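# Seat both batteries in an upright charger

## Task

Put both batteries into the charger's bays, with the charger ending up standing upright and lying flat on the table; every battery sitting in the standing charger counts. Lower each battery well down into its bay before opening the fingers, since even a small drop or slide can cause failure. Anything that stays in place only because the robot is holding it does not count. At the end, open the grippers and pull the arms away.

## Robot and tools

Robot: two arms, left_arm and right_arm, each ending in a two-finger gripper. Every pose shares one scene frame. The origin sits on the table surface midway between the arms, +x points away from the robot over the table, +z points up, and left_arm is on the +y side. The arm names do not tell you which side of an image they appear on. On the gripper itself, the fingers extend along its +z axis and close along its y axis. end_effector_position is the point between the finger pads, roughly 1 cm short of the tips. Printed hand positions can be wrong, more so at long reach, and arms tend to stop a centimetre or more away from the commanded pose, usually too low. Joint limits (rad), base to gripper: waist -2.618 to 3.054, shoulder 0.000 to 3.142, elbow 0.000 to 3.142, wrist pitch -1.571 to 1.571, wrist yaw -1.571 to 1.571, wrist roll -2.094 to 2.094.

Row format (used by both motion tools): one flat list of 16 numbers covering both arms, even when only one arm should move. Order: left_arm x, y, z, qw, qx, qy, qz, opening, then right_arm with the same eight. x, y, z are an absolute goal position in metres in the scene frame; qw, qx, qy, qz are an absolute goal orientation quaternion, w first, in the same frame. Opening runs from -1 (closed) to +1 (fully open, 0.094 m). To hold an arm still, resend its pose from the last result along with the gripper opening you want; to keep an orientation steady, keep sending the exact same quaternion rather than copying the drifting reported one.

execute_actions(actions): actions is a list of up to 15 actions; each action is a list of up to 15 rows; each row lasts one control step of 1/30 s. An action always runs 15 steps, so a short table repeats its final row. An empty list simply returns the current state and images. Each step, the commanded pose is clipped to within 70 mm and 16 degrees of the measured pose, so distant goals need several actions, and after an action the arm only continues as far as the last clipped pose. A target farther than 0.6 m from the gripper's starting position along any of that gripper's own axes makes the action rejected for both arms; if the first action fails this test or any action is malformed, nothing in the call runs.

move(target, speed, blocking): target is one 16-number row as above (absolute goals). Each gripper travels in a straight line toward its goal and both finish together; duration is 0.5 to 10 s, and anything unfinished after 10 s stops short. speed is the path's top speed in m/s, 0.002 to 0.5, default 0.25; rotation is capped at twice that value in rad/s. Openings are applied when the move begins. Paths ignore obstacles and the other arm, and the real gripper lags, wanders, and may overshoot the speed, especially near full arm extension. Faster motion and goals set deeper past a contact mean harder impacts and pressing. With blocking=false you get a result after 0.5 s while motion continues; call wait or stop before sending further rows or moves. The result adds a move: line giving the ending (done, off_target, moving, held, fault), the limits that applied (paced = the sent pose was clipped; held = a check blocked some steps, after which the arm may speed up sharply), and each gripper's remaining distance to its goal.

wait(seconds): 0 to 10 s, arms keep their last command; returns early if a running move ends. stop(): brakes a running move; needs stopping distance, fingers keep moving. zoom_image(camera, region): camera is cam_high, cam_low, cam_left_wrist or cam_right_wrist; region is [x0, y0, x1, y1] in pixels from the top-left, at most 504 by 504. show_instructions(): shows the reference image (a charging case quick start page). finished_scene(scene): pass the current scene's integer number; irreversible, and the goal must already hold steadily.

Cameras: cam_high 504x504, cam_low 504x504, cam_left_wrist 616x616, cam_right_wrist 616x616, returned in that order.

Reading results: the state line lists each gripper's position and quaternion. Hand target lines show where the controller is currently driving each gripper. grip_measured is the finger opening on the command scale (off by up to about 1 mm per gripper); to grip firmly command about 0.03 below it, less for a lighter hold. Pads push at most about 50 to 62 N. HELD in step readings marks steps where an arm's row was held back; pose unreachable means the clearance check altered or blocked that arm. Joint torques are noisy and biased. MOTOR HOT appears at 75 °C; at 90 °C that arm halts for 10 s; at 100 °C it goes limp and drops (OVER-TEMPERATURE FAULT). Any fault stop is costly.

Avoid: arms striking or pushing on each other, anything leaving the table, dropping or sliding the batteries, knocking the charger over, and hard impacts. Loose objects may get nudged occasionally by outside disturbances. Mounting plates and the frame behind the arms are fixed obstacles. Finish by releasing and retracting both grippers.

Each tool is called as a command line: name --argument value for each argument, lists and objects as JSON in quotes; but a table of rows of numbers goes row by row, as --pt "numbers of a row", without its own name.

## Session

show_instructions

execute_actions --actions '[]'

Reference images for this scene: charging case quick start.

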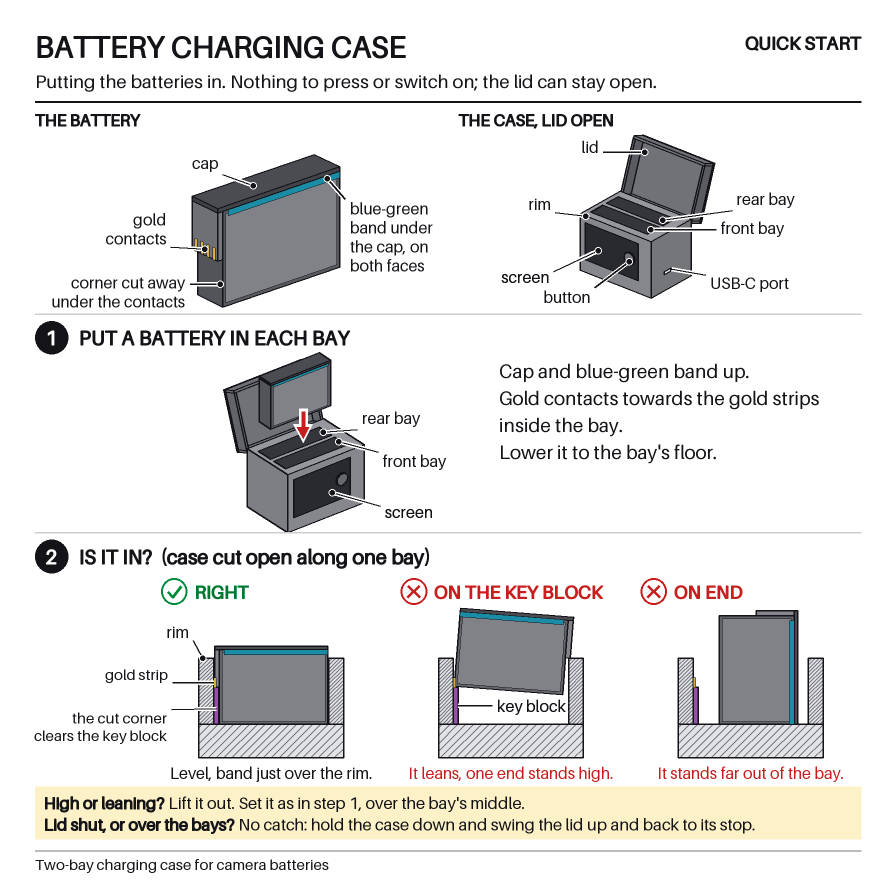

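Scene clock: 0.00 s.
left_arm: end_effector_position=(+0.3105, -0.1098, +0.1236) grip_measured=+1.000 end_effector_quat_wxyz=(+0.046, +0.437, +0.722, -0.534) | right_arm: end_effector_position=(+0.3322, -0.4937, +0.1851) grip_measured=+1.000 end_effector_quat_wxyz=(+0.367, +0.036, +0.930, -0.010)
Joint positions: left_arm=[-0.753  2.653  1.8   -0.345  0.799  0.159  0.094] | right_arm=[-0.318  1.24   0.613 -0.046 -0.104 -0.374  0.094]
Joint velocities: left_arm=[ 0.007 -0.017 -0.002  0.095  0.022 -0.037  0.   ] | right_arm=[-0.017 -0.007 -0.022 -0.081  0.037  0.007  0.   ]
Joint torques (N m, as the arm reports them, + toward a larger angle): no reading
Motor temperatures (°C, as the motors report them): left_arm=[19 31 23 20 23 21] | right_arm=[23 24 24 27 22 20]
Hand target (left_arm): +0.311, -0.115, +0.140; +0.058, +0.445, +0.709, -0.544
Hand target (right_arm): +0.339, -0.496, +0.197; +0.385, +0.034, +0.922, -0.014

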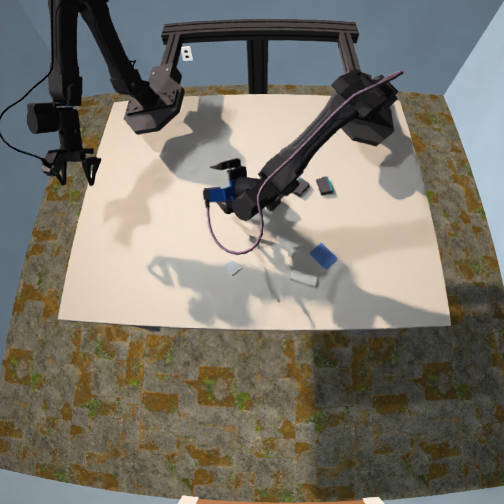

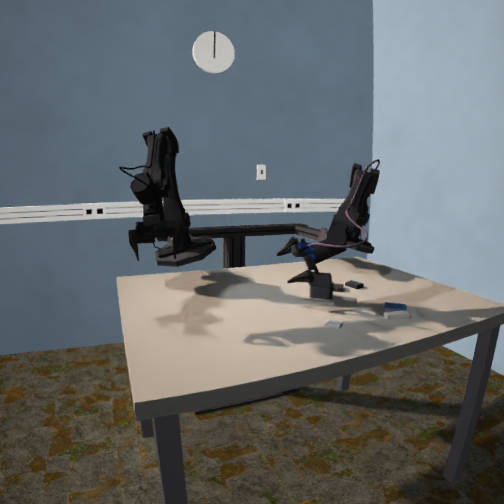

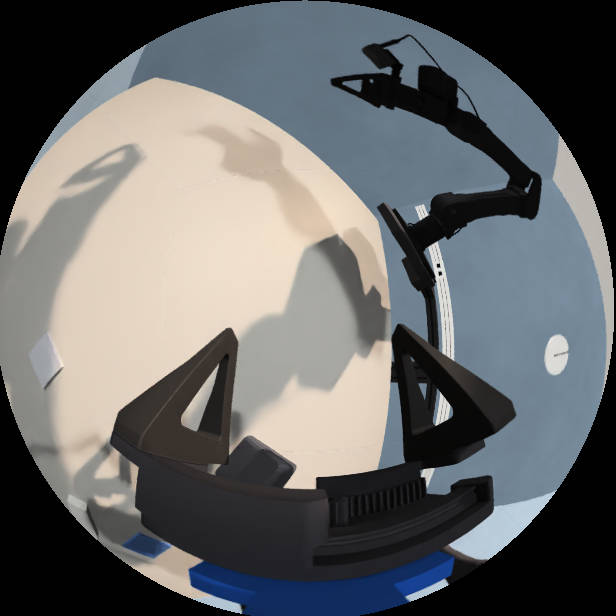

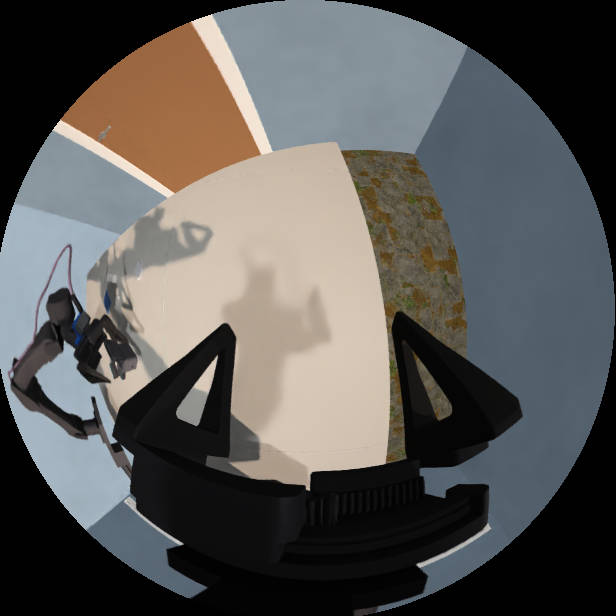

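move --target '[0.30,-0.08,0.24,0.046,0.437,0.722,-0.534,1,0.30,-0.42,0.22,0.367,0.036,0.93,-0.01,1]' --speed 0.3

move --target '[0.22,0.28,0.26,0.13,0.17,0.976,-0.02,1,0.28,-0.30,0.26,0.13,0,0.99,0,1]' --speed 0.4

Scene clock: 4.20 s.
left_arm: end_effector_position=(+0.3103, -0.0778, +0.2364) grip_measured=+1.000 end_effector_quat_wxyz=(+0.053, +0.431, +0.728, -0.530) | right_arm: end_effector_position=(+0.2997, -0.4229, +0.2134) grip_measured=+1.000 end_effector_quat_wxyz=(+0.355, +0.033, +0.934, -0.014)
Joint positions: left_arm=[-0.774  2.343  1.719 -0.533  0.774  0.111  0.094] | right_arm=[ 0.022  0.985  0.528 -0.245  0.171 -0.169  0.094]
Joint velocities: left_arm=[ 0.002 -0.002 -0.007  0.066  0.007  0.037  0.   ] | right_arm=[ 0.017  0.012  0.007  0.051 -0.066 -0.022  0.   ]
Joint torques (N m, as the arm reports them, + toward a larger angle): left_arm=[ -4.42 -12.4    4.64   0.68   0.42   0.  ] | right_arm=[ 1.95 -4.21  7.25  1.35  0.    0.05]
Motor temperatures (°C, as the motors report them): left_arm=[19 32 23 20 23 21] | right_arm=[23 24 24 27 22 20]
Hand target (left_arm): +0.301, -0.080, +0.241; +0.046, +0.437, +0.722, -0.534
Hand target (right_arm): +0.300, -0.421, +0.220; +0.366, +0.034, +0.930, -0.013
Off the commanded pose (left_arm): 0.011 m, 1 deg.
Off the commanded pose (right_arm): 0.007 m, 2 deg.
move: off_target (left_arm)

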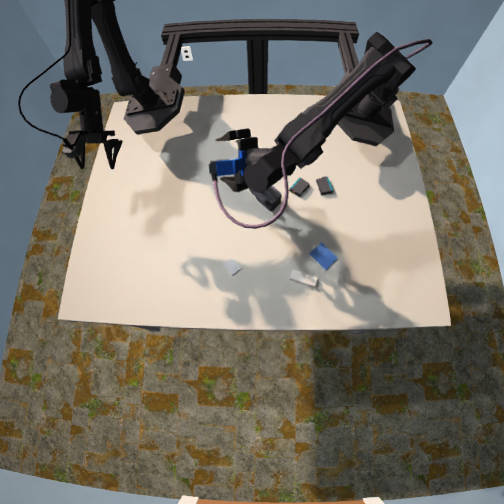

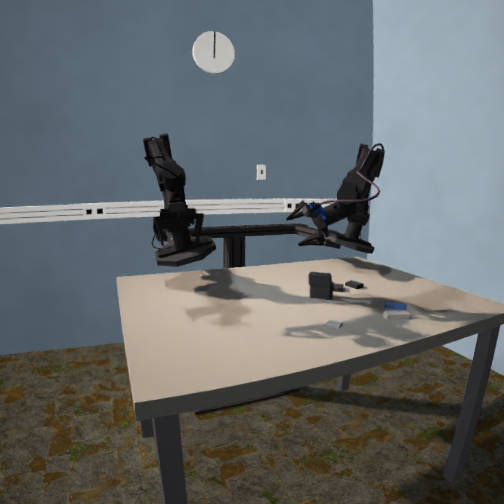

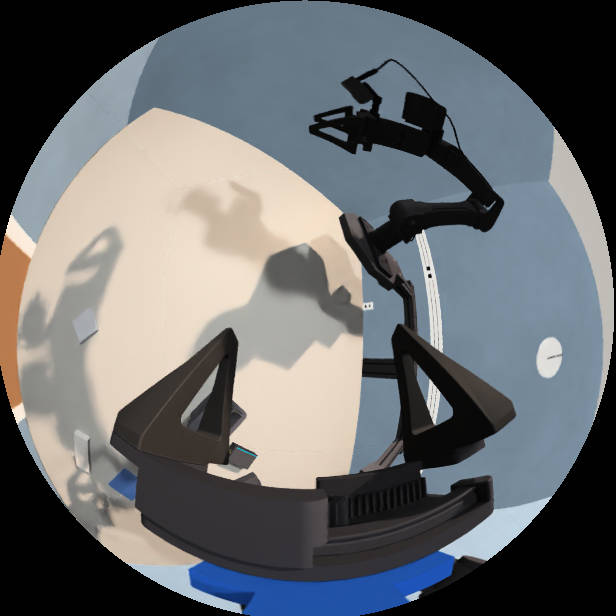

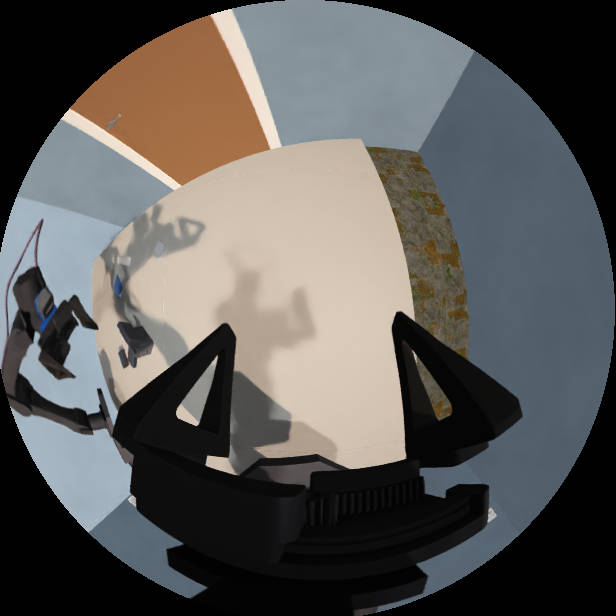

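Scene clock: 6.50 s.
left_arm: end_effector_position=(+0.2262, +0.2772, +0.2631) grip_measured=+1.000 end_effector_quat_wxyz=(+0.131, +0.163, +0.978, -0.028) | right_arm: end_effector_position=(+0.2746, -0.3080, +0.2533) grip_measured=+1.000 end_effector_quat_wxyz=(+0.123, -0.001, +0.992, -0.011)
Joint positions: left_arm=[-0.88   1.163  0.92  -1.182 -0.383 -0.516  0.094] | right_arm=[ 0.577  1.415  1.111 -1.061  0.396  0.417  0.094]
Joint velocities: left_arm=[-0.017  0.002 -0.002  0.007  0.007 -0.081  0.   ] | right_arm=[-0.002  0.002 -0.002  0.081  0.037  0.037  0.   ]
Joint torques (N m, as the arm reports them, + toward a larger angle): left_arm=[-1.81 -3.18  4.11  0.43 -0.16 -0.05] | right_arm=[ 2.94 -3.72 10.11  0.48  0.08  0.04]
Motor temperatures (°C, as the motors report them): left_arm=[19 32 23 20 23 21] | right_arm=[23 24 24 27 22 20]
Hand target (left_arm): +0.224, +0.280, +0.264; +0.137, +0.165, +0.976, -0.024
Hand target (right_arm): +0.279, -0.303, +0.262; +0.131, -0.001, +0.991, -0.005
Off the commanded pose (left_arm): 0.007 m, 1 deg.
Off the commanded pose (right_arm): 0.012 m, 1 deg.
move: off_target (right_arm)

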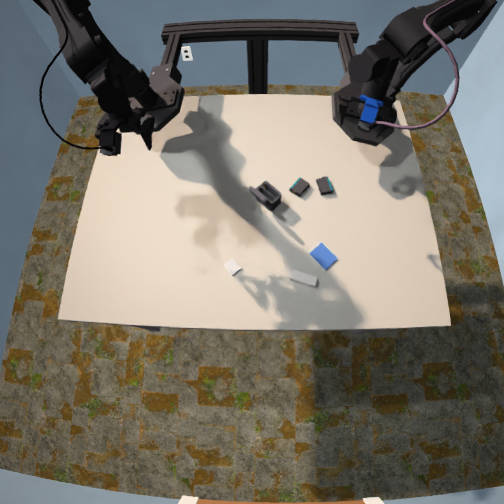

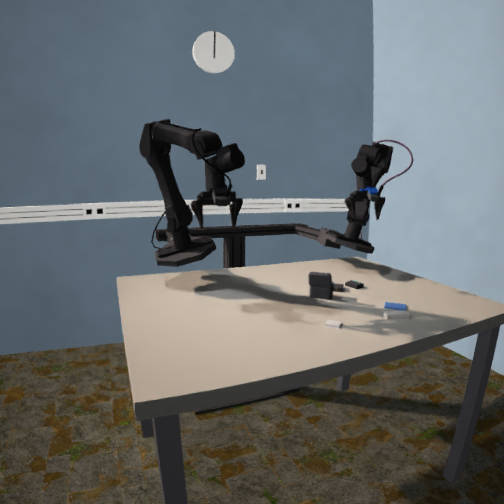

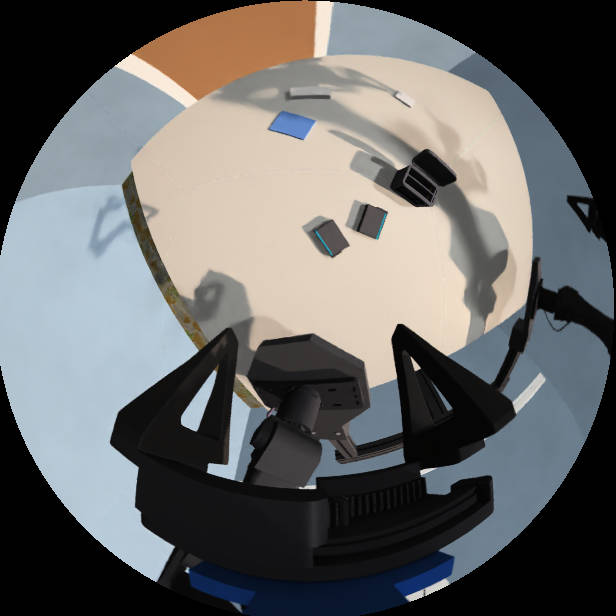

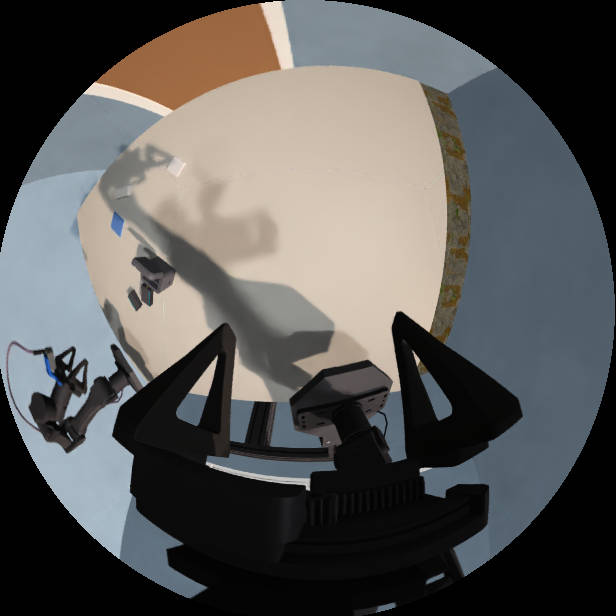

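zoom_image --camera "cam_high" --region '[235, 160, 355, 230]'

zoom_image --camera "cam_left_wrist" --region '[290, 130, 470, 270]'

Region (235, 160, 355, 230) of cam_high's 504x504 image, scaled by 4.200, with more detail than that image has; it fills the top 294 rows of this view, and the rest is white.

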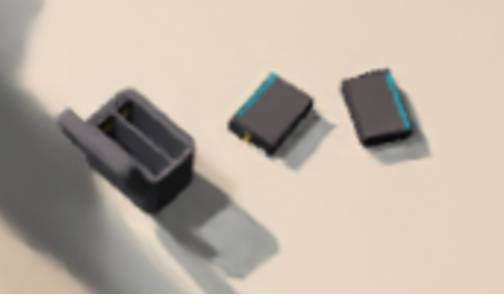

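Region (290, 130, 470, 270) of cam_left_wrist's 616x616 image, scaled by 2.800, with more detail than that image has.

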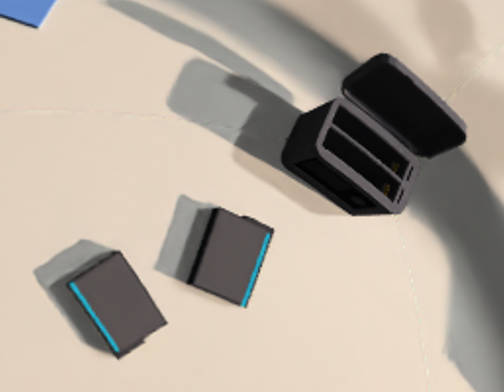

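move --target '[0.26,0.25,0.14,0.0,0.588,0.809,0.0,1,0.28,-0.22,0.20,0.0,-0.707,0.707,0,1]' --speed 0.4

Scene clock: 95.30 s.
left_arm: end_effector_position=(+0.2515, +0.2558, +0.1347) grip_measured=+1.000 end_effector_quat_wxyz=(-0.015, +0.591, +0.807, +0.008) | right_arm: end_effector_position=(+0.2769, -0.2296, +0.1927) grip_measured=+1.000 end_effector_quat_wxyz=(+0.009, +0.699, -0.715, +0.006)
Joint positions: left_arm=[-0.638  1.67   0.85  -0.818 -0.281  0.581  0.094] | right_arm=[ 0.672  1.83   1.282 -1.084  0.28  -0.953  0.094]
Joint velocities: left_arm=[ 0.022 -0.017 -0.002 -0.007 -0.051  0.022  0.   ] | right_arm=[-0.007 -0.002 -0.012  0.022 -0.022  0.037  0.   ]
Joint torques (N m, as the arm reports them, + toward a larger angle): left_arm=[-1.09 -5.07  5.04  0.22  0.05  0.07] | right_arm=[ 3.7  -7.02  9.41 -0.05 -0.12 -0.1 ]
Motor temperatures (°C, as the motors report them): left_arm=[19 30 23 20 23 21] | right_arm=[23 24 27 26 22 20]
Hand target (left_arm): +0.260, +0.250, +0.138; -0.001, +0.588, +0.809, +0.003
Hand target (right_arm): +0.279, -0.221, +0.201; -0.000, +0.707, -0.707, +0.001
Off the commanded pose (left_arm): 0.012 m, 2 deg.
Off the commanded pose (right_arm): 0.012 m, 2 deg.
move: off_target (left_arm, right_arm)

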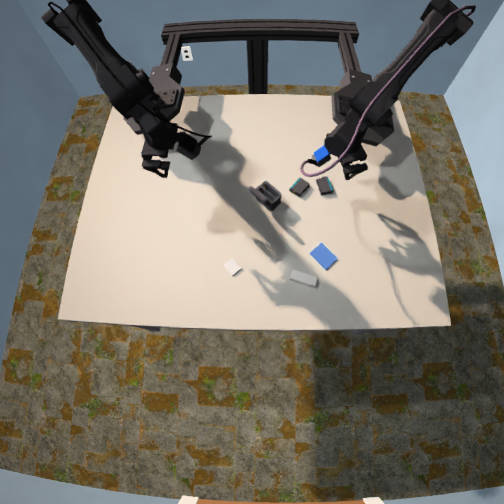

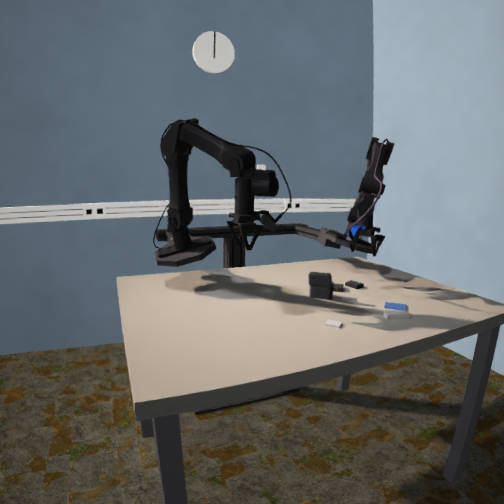

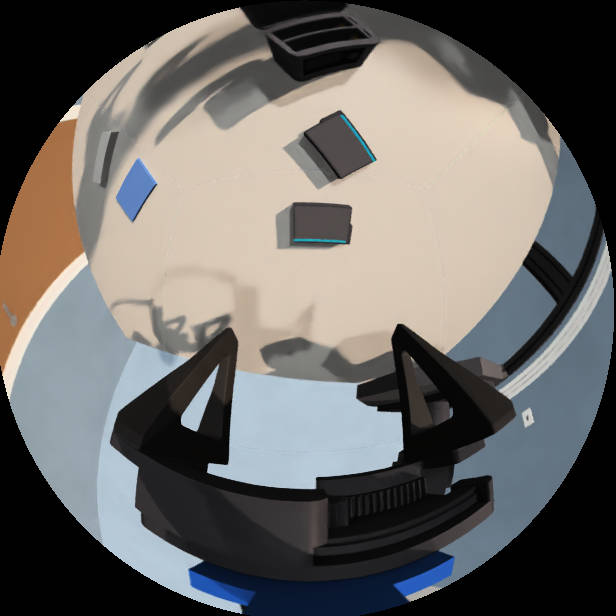

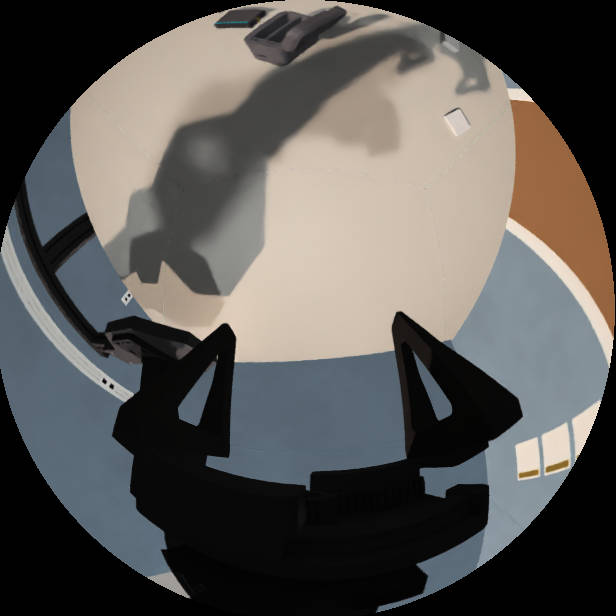

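move --target '[0.262,0.186,0.075,0.0,0.588,0.809,0.0,1,0.28,-0.22,0.20,0.0,-0.707,0.707,0,1]' --speed 0.3

Scene clock: 111.83 s.
left_arm: end_effector_position=(+0.2527, +0.1990, +0.0705) grip_measured=+1.000 end_effector_quat_wxyz=(-0.019, +0.589, +0.808, +0.005) | right_arm: end_effector_position=(+0.2767, -0.2296, +0.1927) grip_measured=+1.000 end_effector_quat_wxyz=(+0.010, +0.700, -0.714, +0.005)
Joint positions: left_arm=[-0.722  1.999  0.904 -0.574 -0.267  0.488  0.094] | right_arm=[ 0.672  1.83   1.282 -1.085  0.279 -0.956  0.094]
Joint velocities: left_arm=[ 0.002  0.002 -0.002  0.066  0.007 -0.051  0.   ] | right_arm=[-0.002 -0.007  0.017 -0.007 -0.007 -0.022  0.   ]
Joint torques (N m, as the arm reports them, + toward a larger angle): left_arm=[-3.12 -6.8   4.66  0.19 -0.01 -0.03] | right_arm=[ 3.73 -6.53  9.69 -0.02 -0.1  -0.12]
Motor temperatures (°C, as the motors report them): left_arm=[19 30 24 20 23 21] | right_arm=[24 24 27 25 22 20]
Hand target (left_arm): +0.261, +0.186, +0.074; +0.000, +0.588, +0.809, -0.001
Hand target (right_arm): +0.280, -0.220, +0.200; -0.000, +0.707, -0.707, +0.000
Off the commanded pose (left_arm): 0.017 m, 2 deg.
Off the commanded pose (right_arm): 0.013 m, 2 deg.
move: off_target (left_arm, right_arm)

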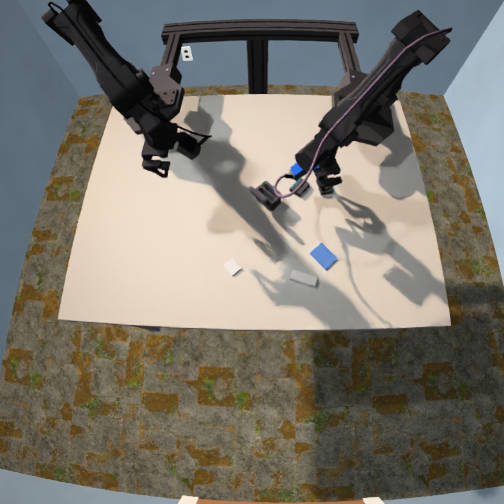

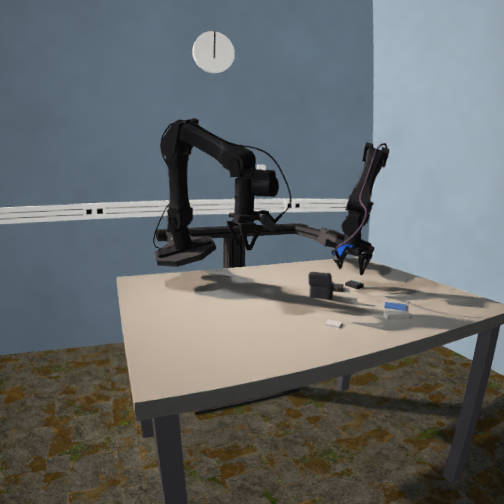

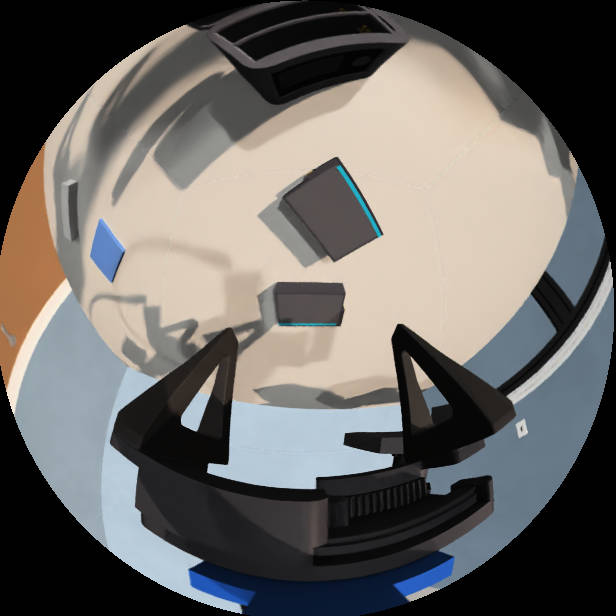

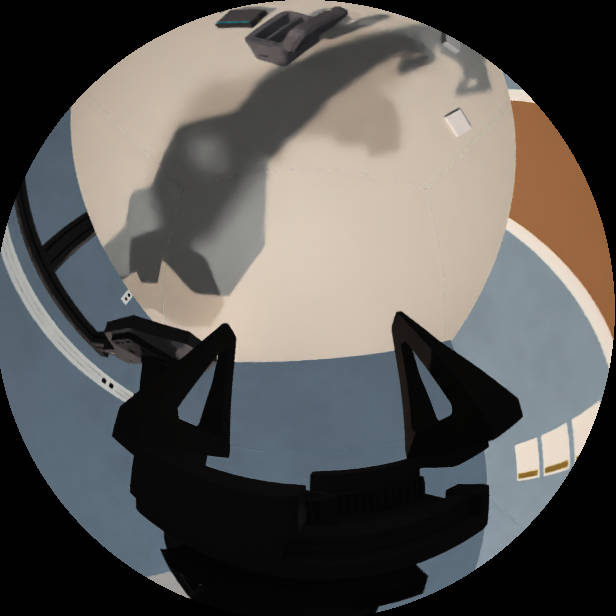

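execute_actions --actions '[[[0.253,0.205,0.045,0.0,0.588,0.809,0.0,0.6,0.28,-0.22,0.20,0.0,-0.707,0.707,0,1]],[[0.253,0.205,0.018,0.0,0.588,0.809,0.0,0.6,0.28,-0.22,0.20,0.0,-0.707,0.707,0,1]]]'

Scene clock: 122.97 s.
left_arm: end_effector_position=(+0.2518, +0.2053, +0.0186) grip_measured=+0.602 end_effector_quat_wxyz=(-0.006, +0.588, +0.809, +0.001) | right_arm: end_effector_position=(+0.2767, -0.2296, +0.1927) grip_measured=+1.000 end_effector_quat_wxyz=(+0.010, +0.700, -0.714, +0.005)
Joint positions: left_arm=[-0.657  2.13   0.815 -0.308 -0.267  0.56   0.075] | right_arm=[ 0.672  1.83   1.282 -1.085  0.279 -0.956  0.094]
Joint velocities: left_arm=[-0.002 -0.012 -0.002 -0.007 -0.081  0.037  0.001] | right_arm=[-0.012 -0.017 -0.012 -0.037  0.037 -0.007  0.   ]
Joint torques (N m, as the arm reports them, + toward a larger angle): left_arm=[-1.8  -7.71  1.69  0.24  0.    0.05] | right_arm=[ 3.75 -6.54  9.89 -0.01 -0.12 -0.07]
Motor temperatures (°C, as the motors report them): left_arm=[19 31 24 20 23 21] | right_arm=[24 24 27 25 22 20]
Hand target (left_arm): +0.253, +0.205, +0.018; -0.000, +0.588, +0.809, -0.000
Hand target (right_arm): +0.280, -0.220, +0.200; -0.000, +0.707, -0.707, +0.000
Off the commanded pose (left_arm): 0.001 m, 1 deg.
Off the commanded pose (right_arm): 0.013 m, 2 deg.
Step readings (end_effector_position; steps 1 to 15: 1st action; 16 to 30: 2nd action):
0: left_arm (+0.2530, +0.1987, +0.0705) | right_arm (+0.2767, -0.2296, +0.1927)
1: left_arm (+0.2536, +0.1984, +0.0682) | right_arm (+0.2767, -0.2296, +0.1927)
2: left_arm (+0.2544, +0.1991, +0.0646) | right_arm (+0.2767, -0.2296, +0.1927)
4: left_arm (+0.2513, +0.2055, +0.0556) | right_arm (+0.2767, -0.2296, +0.1927)
8: left_arm (+0.2452, +0.2124, +0.0459) | right_arm (+0.2767, -0.2296, +0.1927)
15: left_arm (+0.2508, +0.2073, +0.0456) | right_arm (+0.2767, -0.2296, +0.1927)
16: left_arm (+0.2515, +0.2066, +0.0433) | right_arm (+0.2767, -0.2296, +0.1927)
17: left_arm (+0.2530, +0.2051, +0.0388) | right_arm (+0.2767, -0.2296, +0.1927)
19: left_arm (+0.2522, +0.2056, +0.0282) | right_arm (+0.2767, -0.2296, +0.1927)
23: left_arm (+0.2479, +0.2085, +0.0188) | right_arm (+0.2767, -0.2296, +0.1927)
30: end_effector_position above

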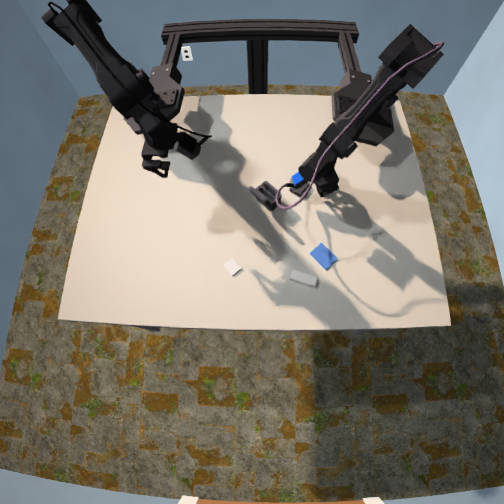

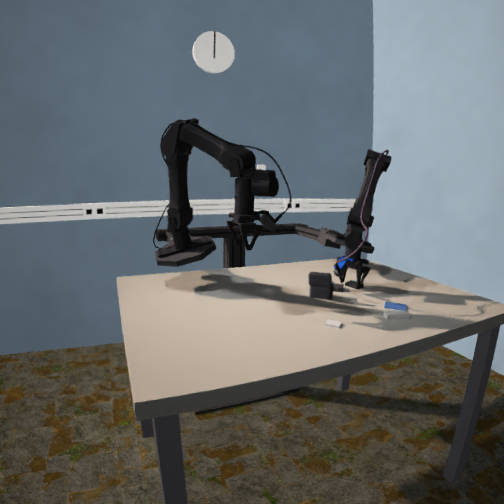

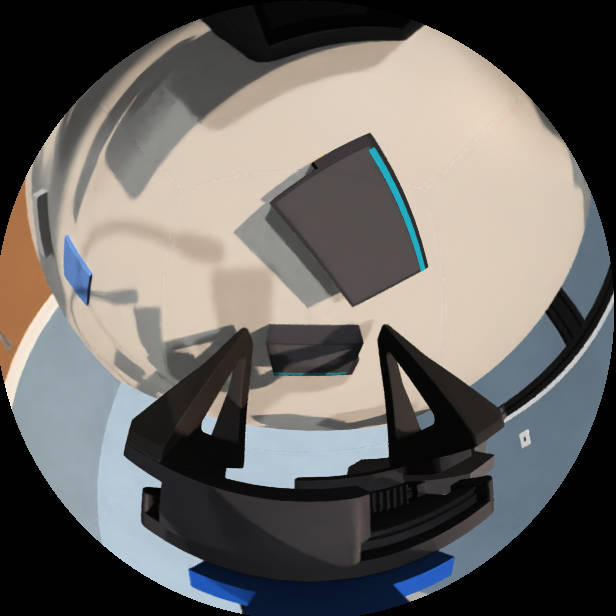

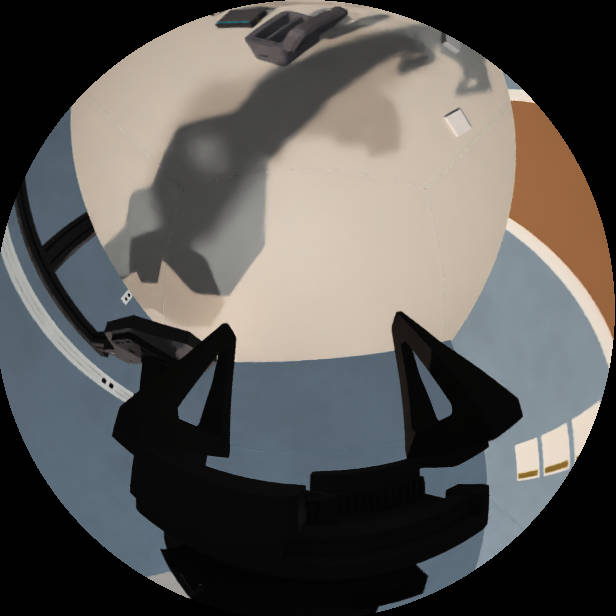

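execute_actions --actions '[[[0.247,0.224,0.020,0.0,0.588,0.809,0.0,0.6,0.28,-0.22,0.20,0.0,-0.707,0.707,0,1]]]'

Scene clock: 127.03 s.
left_arm: end_effector_position=(+0.2426, +0.2256, +0.0155) grip_measured=+0.602 end_effector_quat_wxyz=(-0.014, +0.589, +0.808, +0.000) | right_arm: end_effector_position=(+0.2767, -0.2296, +0.1927) grip_measured=+1.000 end_effector_quat_wxyz=(+0.010, +0.700, -0.714, +0.005)
Joint positions: left_arm=[-0.616  2.096  0.743 -0.277 -0.268  0.6    0.075] | right_arm=[ 0.672  1.83   1.282 -1.085  0.279 -0.956  0.094]
Joint velocities: left_arm=[-0.002  0.002  0.007  0.022 -0.051  0.022 -0.   ] | right_arm=[-0.012 -0.007  0.002 -0.051 -0.007 -0.051  0.   ]
Joint torques (N m, as the arm reports them, + toward a larger angle): left_arm=[-1.78 -9.34  1.58  0.24  0.    0.08] | right_arm=[ 3.71 -6.52  9.84 -0.01 -0.09 -0.07]
Motor temperatures (°C, as the motors report them): left_arm=[19 31 23 20 23 21] | right_arm=[24 24 27 25 22 20]
Hand target (left_arm): +0.247, +0.224, +0.020; -0.000, +0.588, +0.809, +0.000
Hand target (right_arm): +0.280, -0.220, +0.200; -0.000, +0.707, -0.707, +0.000
Off the commanded pose (left_arm): 0.007 m, 2 deg.
Off the commanded pose (right_arm): 0.013 m, 2 deg.
Step readings (end_effector_position):
0: left_arm (+0.2528, +0.2044, +0.0186) | right_arm (+0.2767, -0.2296, +0.1927)
1: left_arm (+0.2527, +0.2054, +0.0183) | right_arm (+0.2767, -0.2296, +0.1927)
2: left_arm (+0.2516, +0.2088, +0.0183) | right_arm (+0.2767, -0.2296, +0.1927)
4: left_arm (+0.2467, +0.2188, +0.0175) | right_arm (+0.2767, -0.2296, +0.1927)
8: left_arm (+0.2422, +0.2259, +0.0155) | right_arm (+0.2767, -0.2296, +0.1927)
15: end_effector_position above

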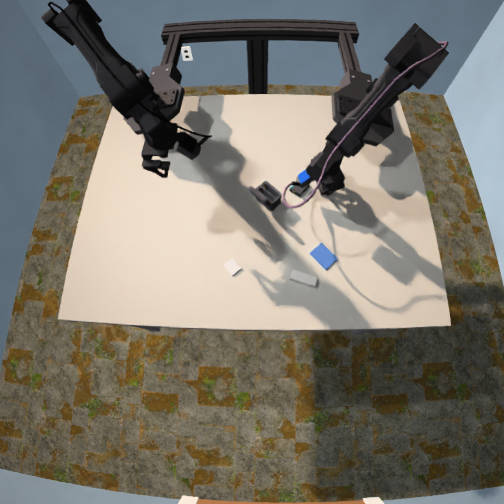

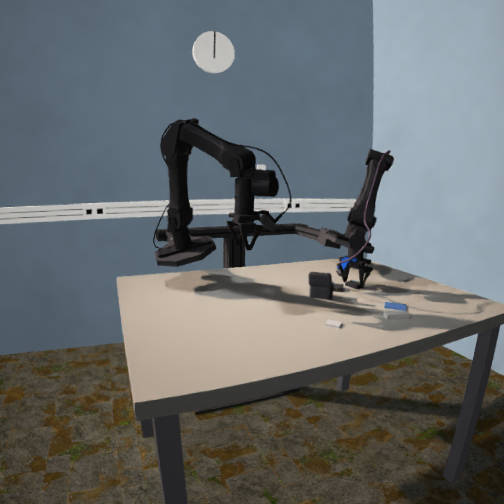

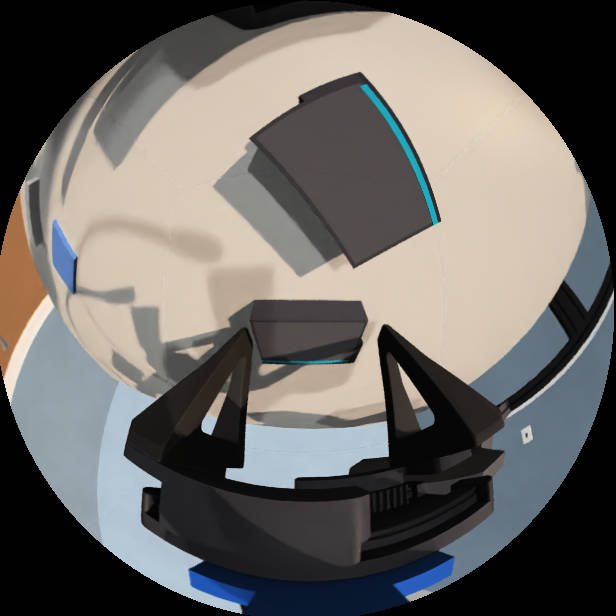

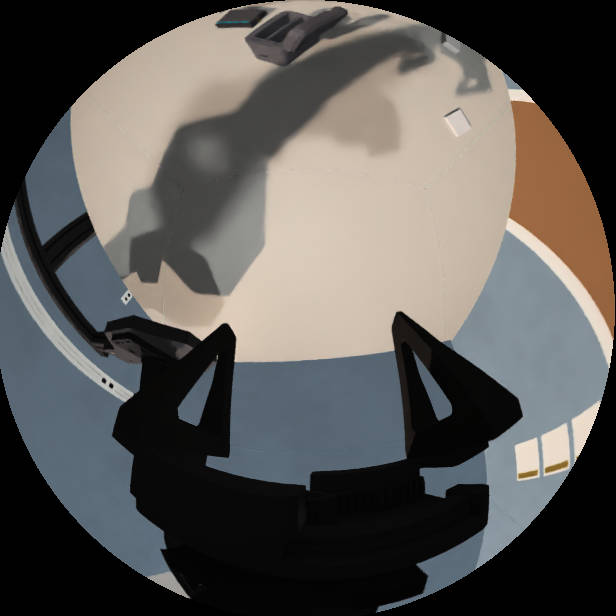

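execute_actions --actions '[[[0.244,0.225,0.016,0.0,0.588,0.809,0.0,0.3,0.28,-0.22,0.20,0.0,-0.707,0.707,0,1]],[[0.244,0.225,0.016,0.0,0.588,0.809,0.0,0.14,0.28,-0.22,0.20,0.0,-0.707,0.707,0,1]],[[0.244,0.225,0.06,0.0,0.588,0.809,0.0,0.14,0.26,-0.26,0.22,0.0,-0.707,0.707,0,1]],[[0.244,0.225,0.13,0.0,0.588,0.809,0.0,0.14,0.24,-0.30,0.24,0.0,-0.707,0.707,0,1]]]'

Scene clock: 133.67 s.
left_arm: end_effector_position=(+0.2462, +0.2272, +0.1246) grip_measured=+0.187 end_effector_quat_wxyz=(+0.003, +0.586, +0.811, +0.002) | right_arm: end_effector_position=(+0.2433, -0.2985, +0.2366) grip_measured=+1.000 end_effector_quat_wxyz=(+0.001, +0.703, -0.711, +0.003)
Joint positions: left_arm=[-0.718  1.732  0.843 -0.733 -0.268  0.497  0.056] | right_arm=[ 0.567  1.529  1.173 -1.231  0.275 -1.078  0.094]
Joint velocities: left_arm=[ 0.002 -0.022 -0.012 -0.183 -0.066 -0.066 -0.   ] | right_arm=[ 0.012 -0.017 -0.012 -0.051 -0.051 -0.037  0.   ]
Joint torques (N m, as the arm reports them, + toward a larger angle): left_arm=[-2.77 -6.33  4.89  0.11  0.01 -0.02] | right_arm=[ 1.71 -6.17  6.78 -0.01 -0.05 -0.06]
Motor temperatures (°C, as the motors report them): left_arm=[19 31 23 20 23 21] | right_arm=[24 24 27 25 22 20]
Hand target (left_arm): +0.244, +0.225, +0.131; +0.000, +0.588, +0.809, -0.000
Hand target (right_arm): +0.240, -0.300, +0.240; -0.000, +0.707, -0.707, -0.001
Off the commanded pose (left_arm): 0.006 m, 1 deg.
Off the commanded pose (right_arm): 0.005 m, 1 deg.
Step readings (end_effector_position; steps 1 to 15: 1st action; 16 to 30: 2nd action; 31 to 45: 3rd action; 46 to 60: 4th action):
0: left_arm (+0.2427, +0.2255, +0.0155) | right_arm (+0.2767, -0.2296, +0.1927)
1: left_arm (+0.2427, +0.2254, +0.0153) | right_arm (+0.2767, -0.2296, +0.1927)
2: left_arm (+0.2431, +0.2252, +0.0150) | right_arm (+0.2767, -0.2296, +0.1927)
4: left_arm (+0.2427, +0.2253, +0.0146) | right_arm (+0.2767, -0.2296, +0.1927)
8: left_arm (+0.2430, +0.2250, +0.0144) | right_arm (+0.2767, -0.2296, +0.1927)
15: left_arm (+0.2436, +0.2245, +0.0143) | right_arm (+0.2767, -0.2296, +0.1927)
16: left_arm (+0.2437, +0.2245, +0.0143) | right_arm (+0.2767, -0.2296, +0.1927)
17: left_arm (+0.2438, +0.2244, +0.0143) | right_arm (+0.2767, -0.2296, +0.1927)
19: left_arm (+0.2438, +0.2243, +0.0143) | right_arm (+0.2767, -0.2296, +0.1927)
23: left_arm (+0.2439, +0.2243, +0.0143) | right_arm (+0.2767, -0.2296, +0.1927)
30: left_arm (+0.2439, +0.2243, +0.0143) | right_arm (+0.2767, -0.2296, +0.1927)
31: left_arm (+0.2441, +0.2247, +0.0178) | right_arm (+0.2760, -0.2312, +0.1937)
32: left_arm (+0.2433, +0.2264, +0.0249) | right_arm (+0.2723, -0.2358, +0.1955)
34: left_arm (+0.2478, +0.2248, +0.0413) | right_arm (+0.2656, -0.2485, +0.2040)
38: left_arm (+0.2496, +0.2241, +0.0541) | right_arm (+0.2648, -0.2575, +0.2161)
45: left_arm (+0.2415, +0.2306, +0.0540) | right_arm (+0.2633, -0.2585, +0.2162)
46: left_arm (+0.2405, +0.2315, +0.0586) | right_arm (+0.2625, -0.2606, +0.2168)
47: left_arm (+0.2382, +0.2328, +0.0681) | right_arm (+0.2583, -0.2671, +0.2179)
49: left_arm (+0.2416, +0.2289, +0.0925) | right_arm (+0.2497, -0.2842, +0.2251)
53: left_arm (+0.2561, +0.2173, +0.1229) | right_arm (+0.2458, -0.2972, +0.2365)
60: end_effector_position above

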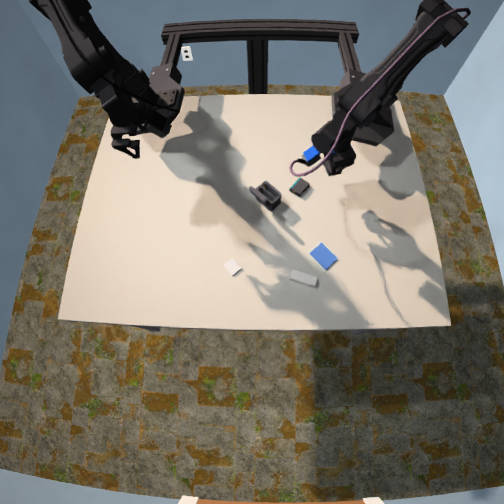

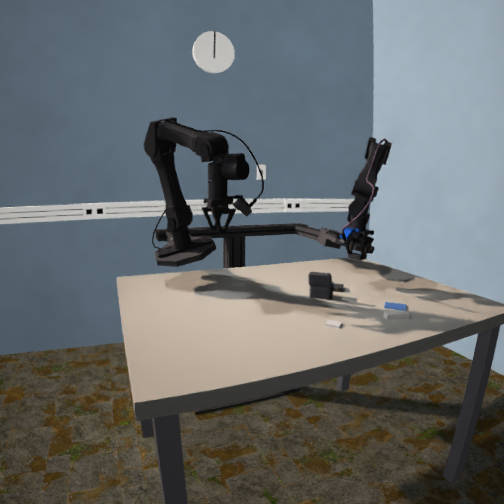

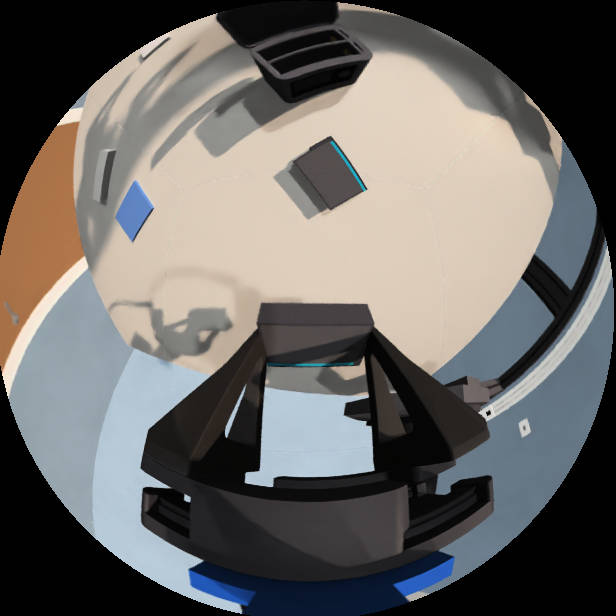

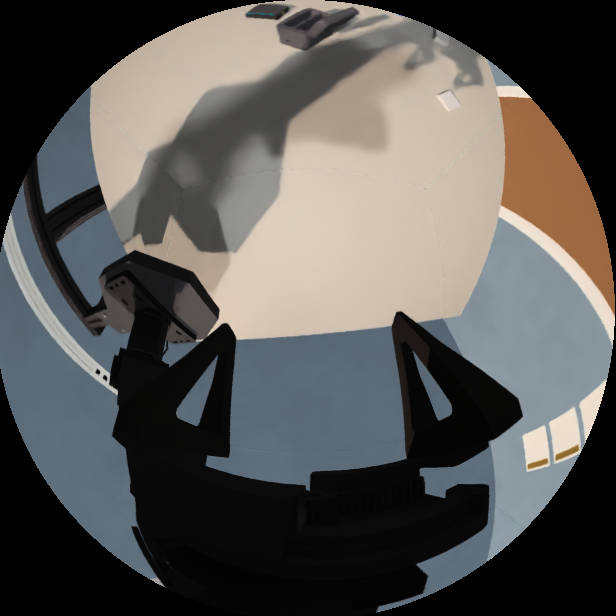

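move --target '[0.21,0.02,0.16,0.81,0.0,0.0,0.0,0.14,0.30,-0.33,0.20,-0.163,-0.337,0.925,-0.059,0.6]' --speed 0.002 --blocking false

Scene clock: 144.27 s.
left_arm: end_effector_position=(+0.2423, +0.2308, +0.1246) grip_measured=+0.187 end_effector_quat_wxyz=(-0.007, +0.586, +0.810, +0.003) | right_arm: end_effector_position=(+0.2430, -0.2986, +0.2366) grip_measured=+0.602 end_effector_quat_wxyz=(+0.001, +0.704, -0.710, +0.003)
Joint positions: left_arm=[-0.718  1.732  0.843 -0.755 -0.268  0.491  0.056] | right_arm=[ 0.567  1.529  1.173 -1.232  0.275 -1.081  0.075]
Joint velocities: left_arm=[-0.002 -0.007  0.002  0.037 -0.037 -0.007  0.   ] | right_arm=[-0.007 -0.007  0.002 -0.007  0.037 -0.037 -0.   ]
Joint torques (N m, as the arm reports them, + toward a larger angle): left_arm=[-1.73 -5.51  3.82  0.1  -0.03 -0.01] | right_arm=[ 1.52 -5.    6.5   0.14  0.01 -0.02]
Motor temperatures (°C, as the motors report them): left_arm=[19 31 24 20 23 21] | right_arm=[23 24 26 25 22 20]
Hand target (left_arm): +0.242, +0.231, +0.125; -0.008, +0.586, +0.810, +0.003
Hand target (right_arm): +0.243, -0.299, +0.237; +0.001, +0.704, -0.710, +0.003
Off the commanded pose (left_arm): 0.216 m, 179 deg.
Off the commanded pose (right_arm): 0.075 m, 53 deg.
move: running

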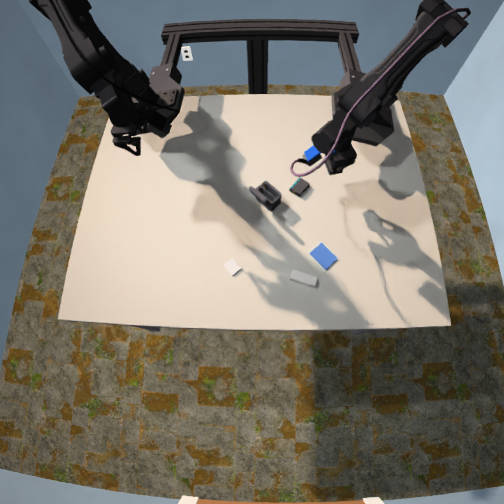

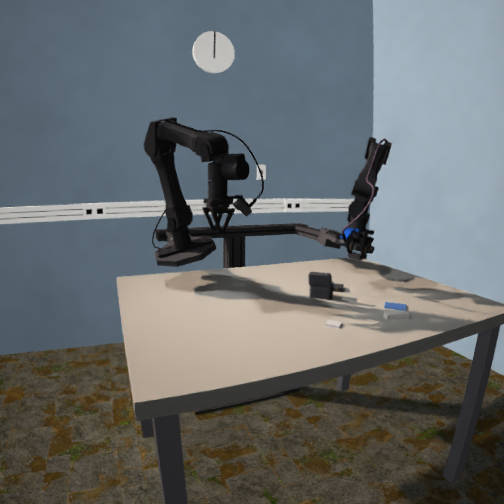

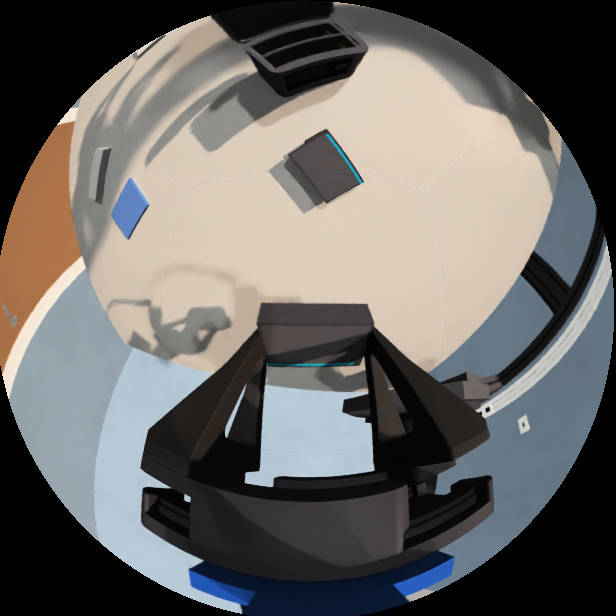

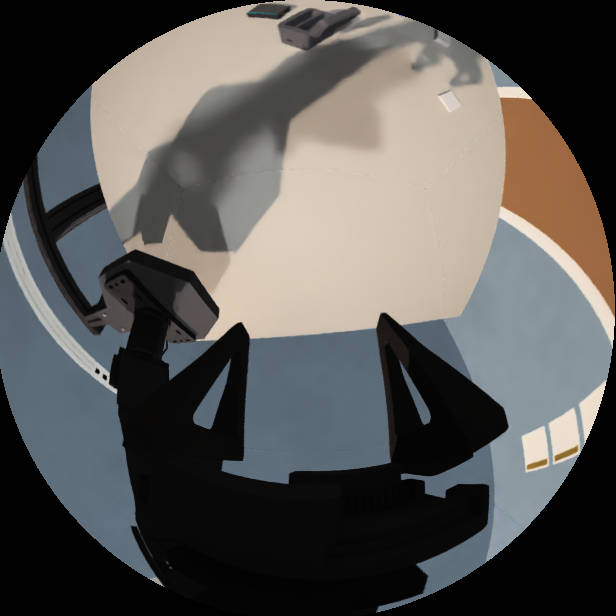

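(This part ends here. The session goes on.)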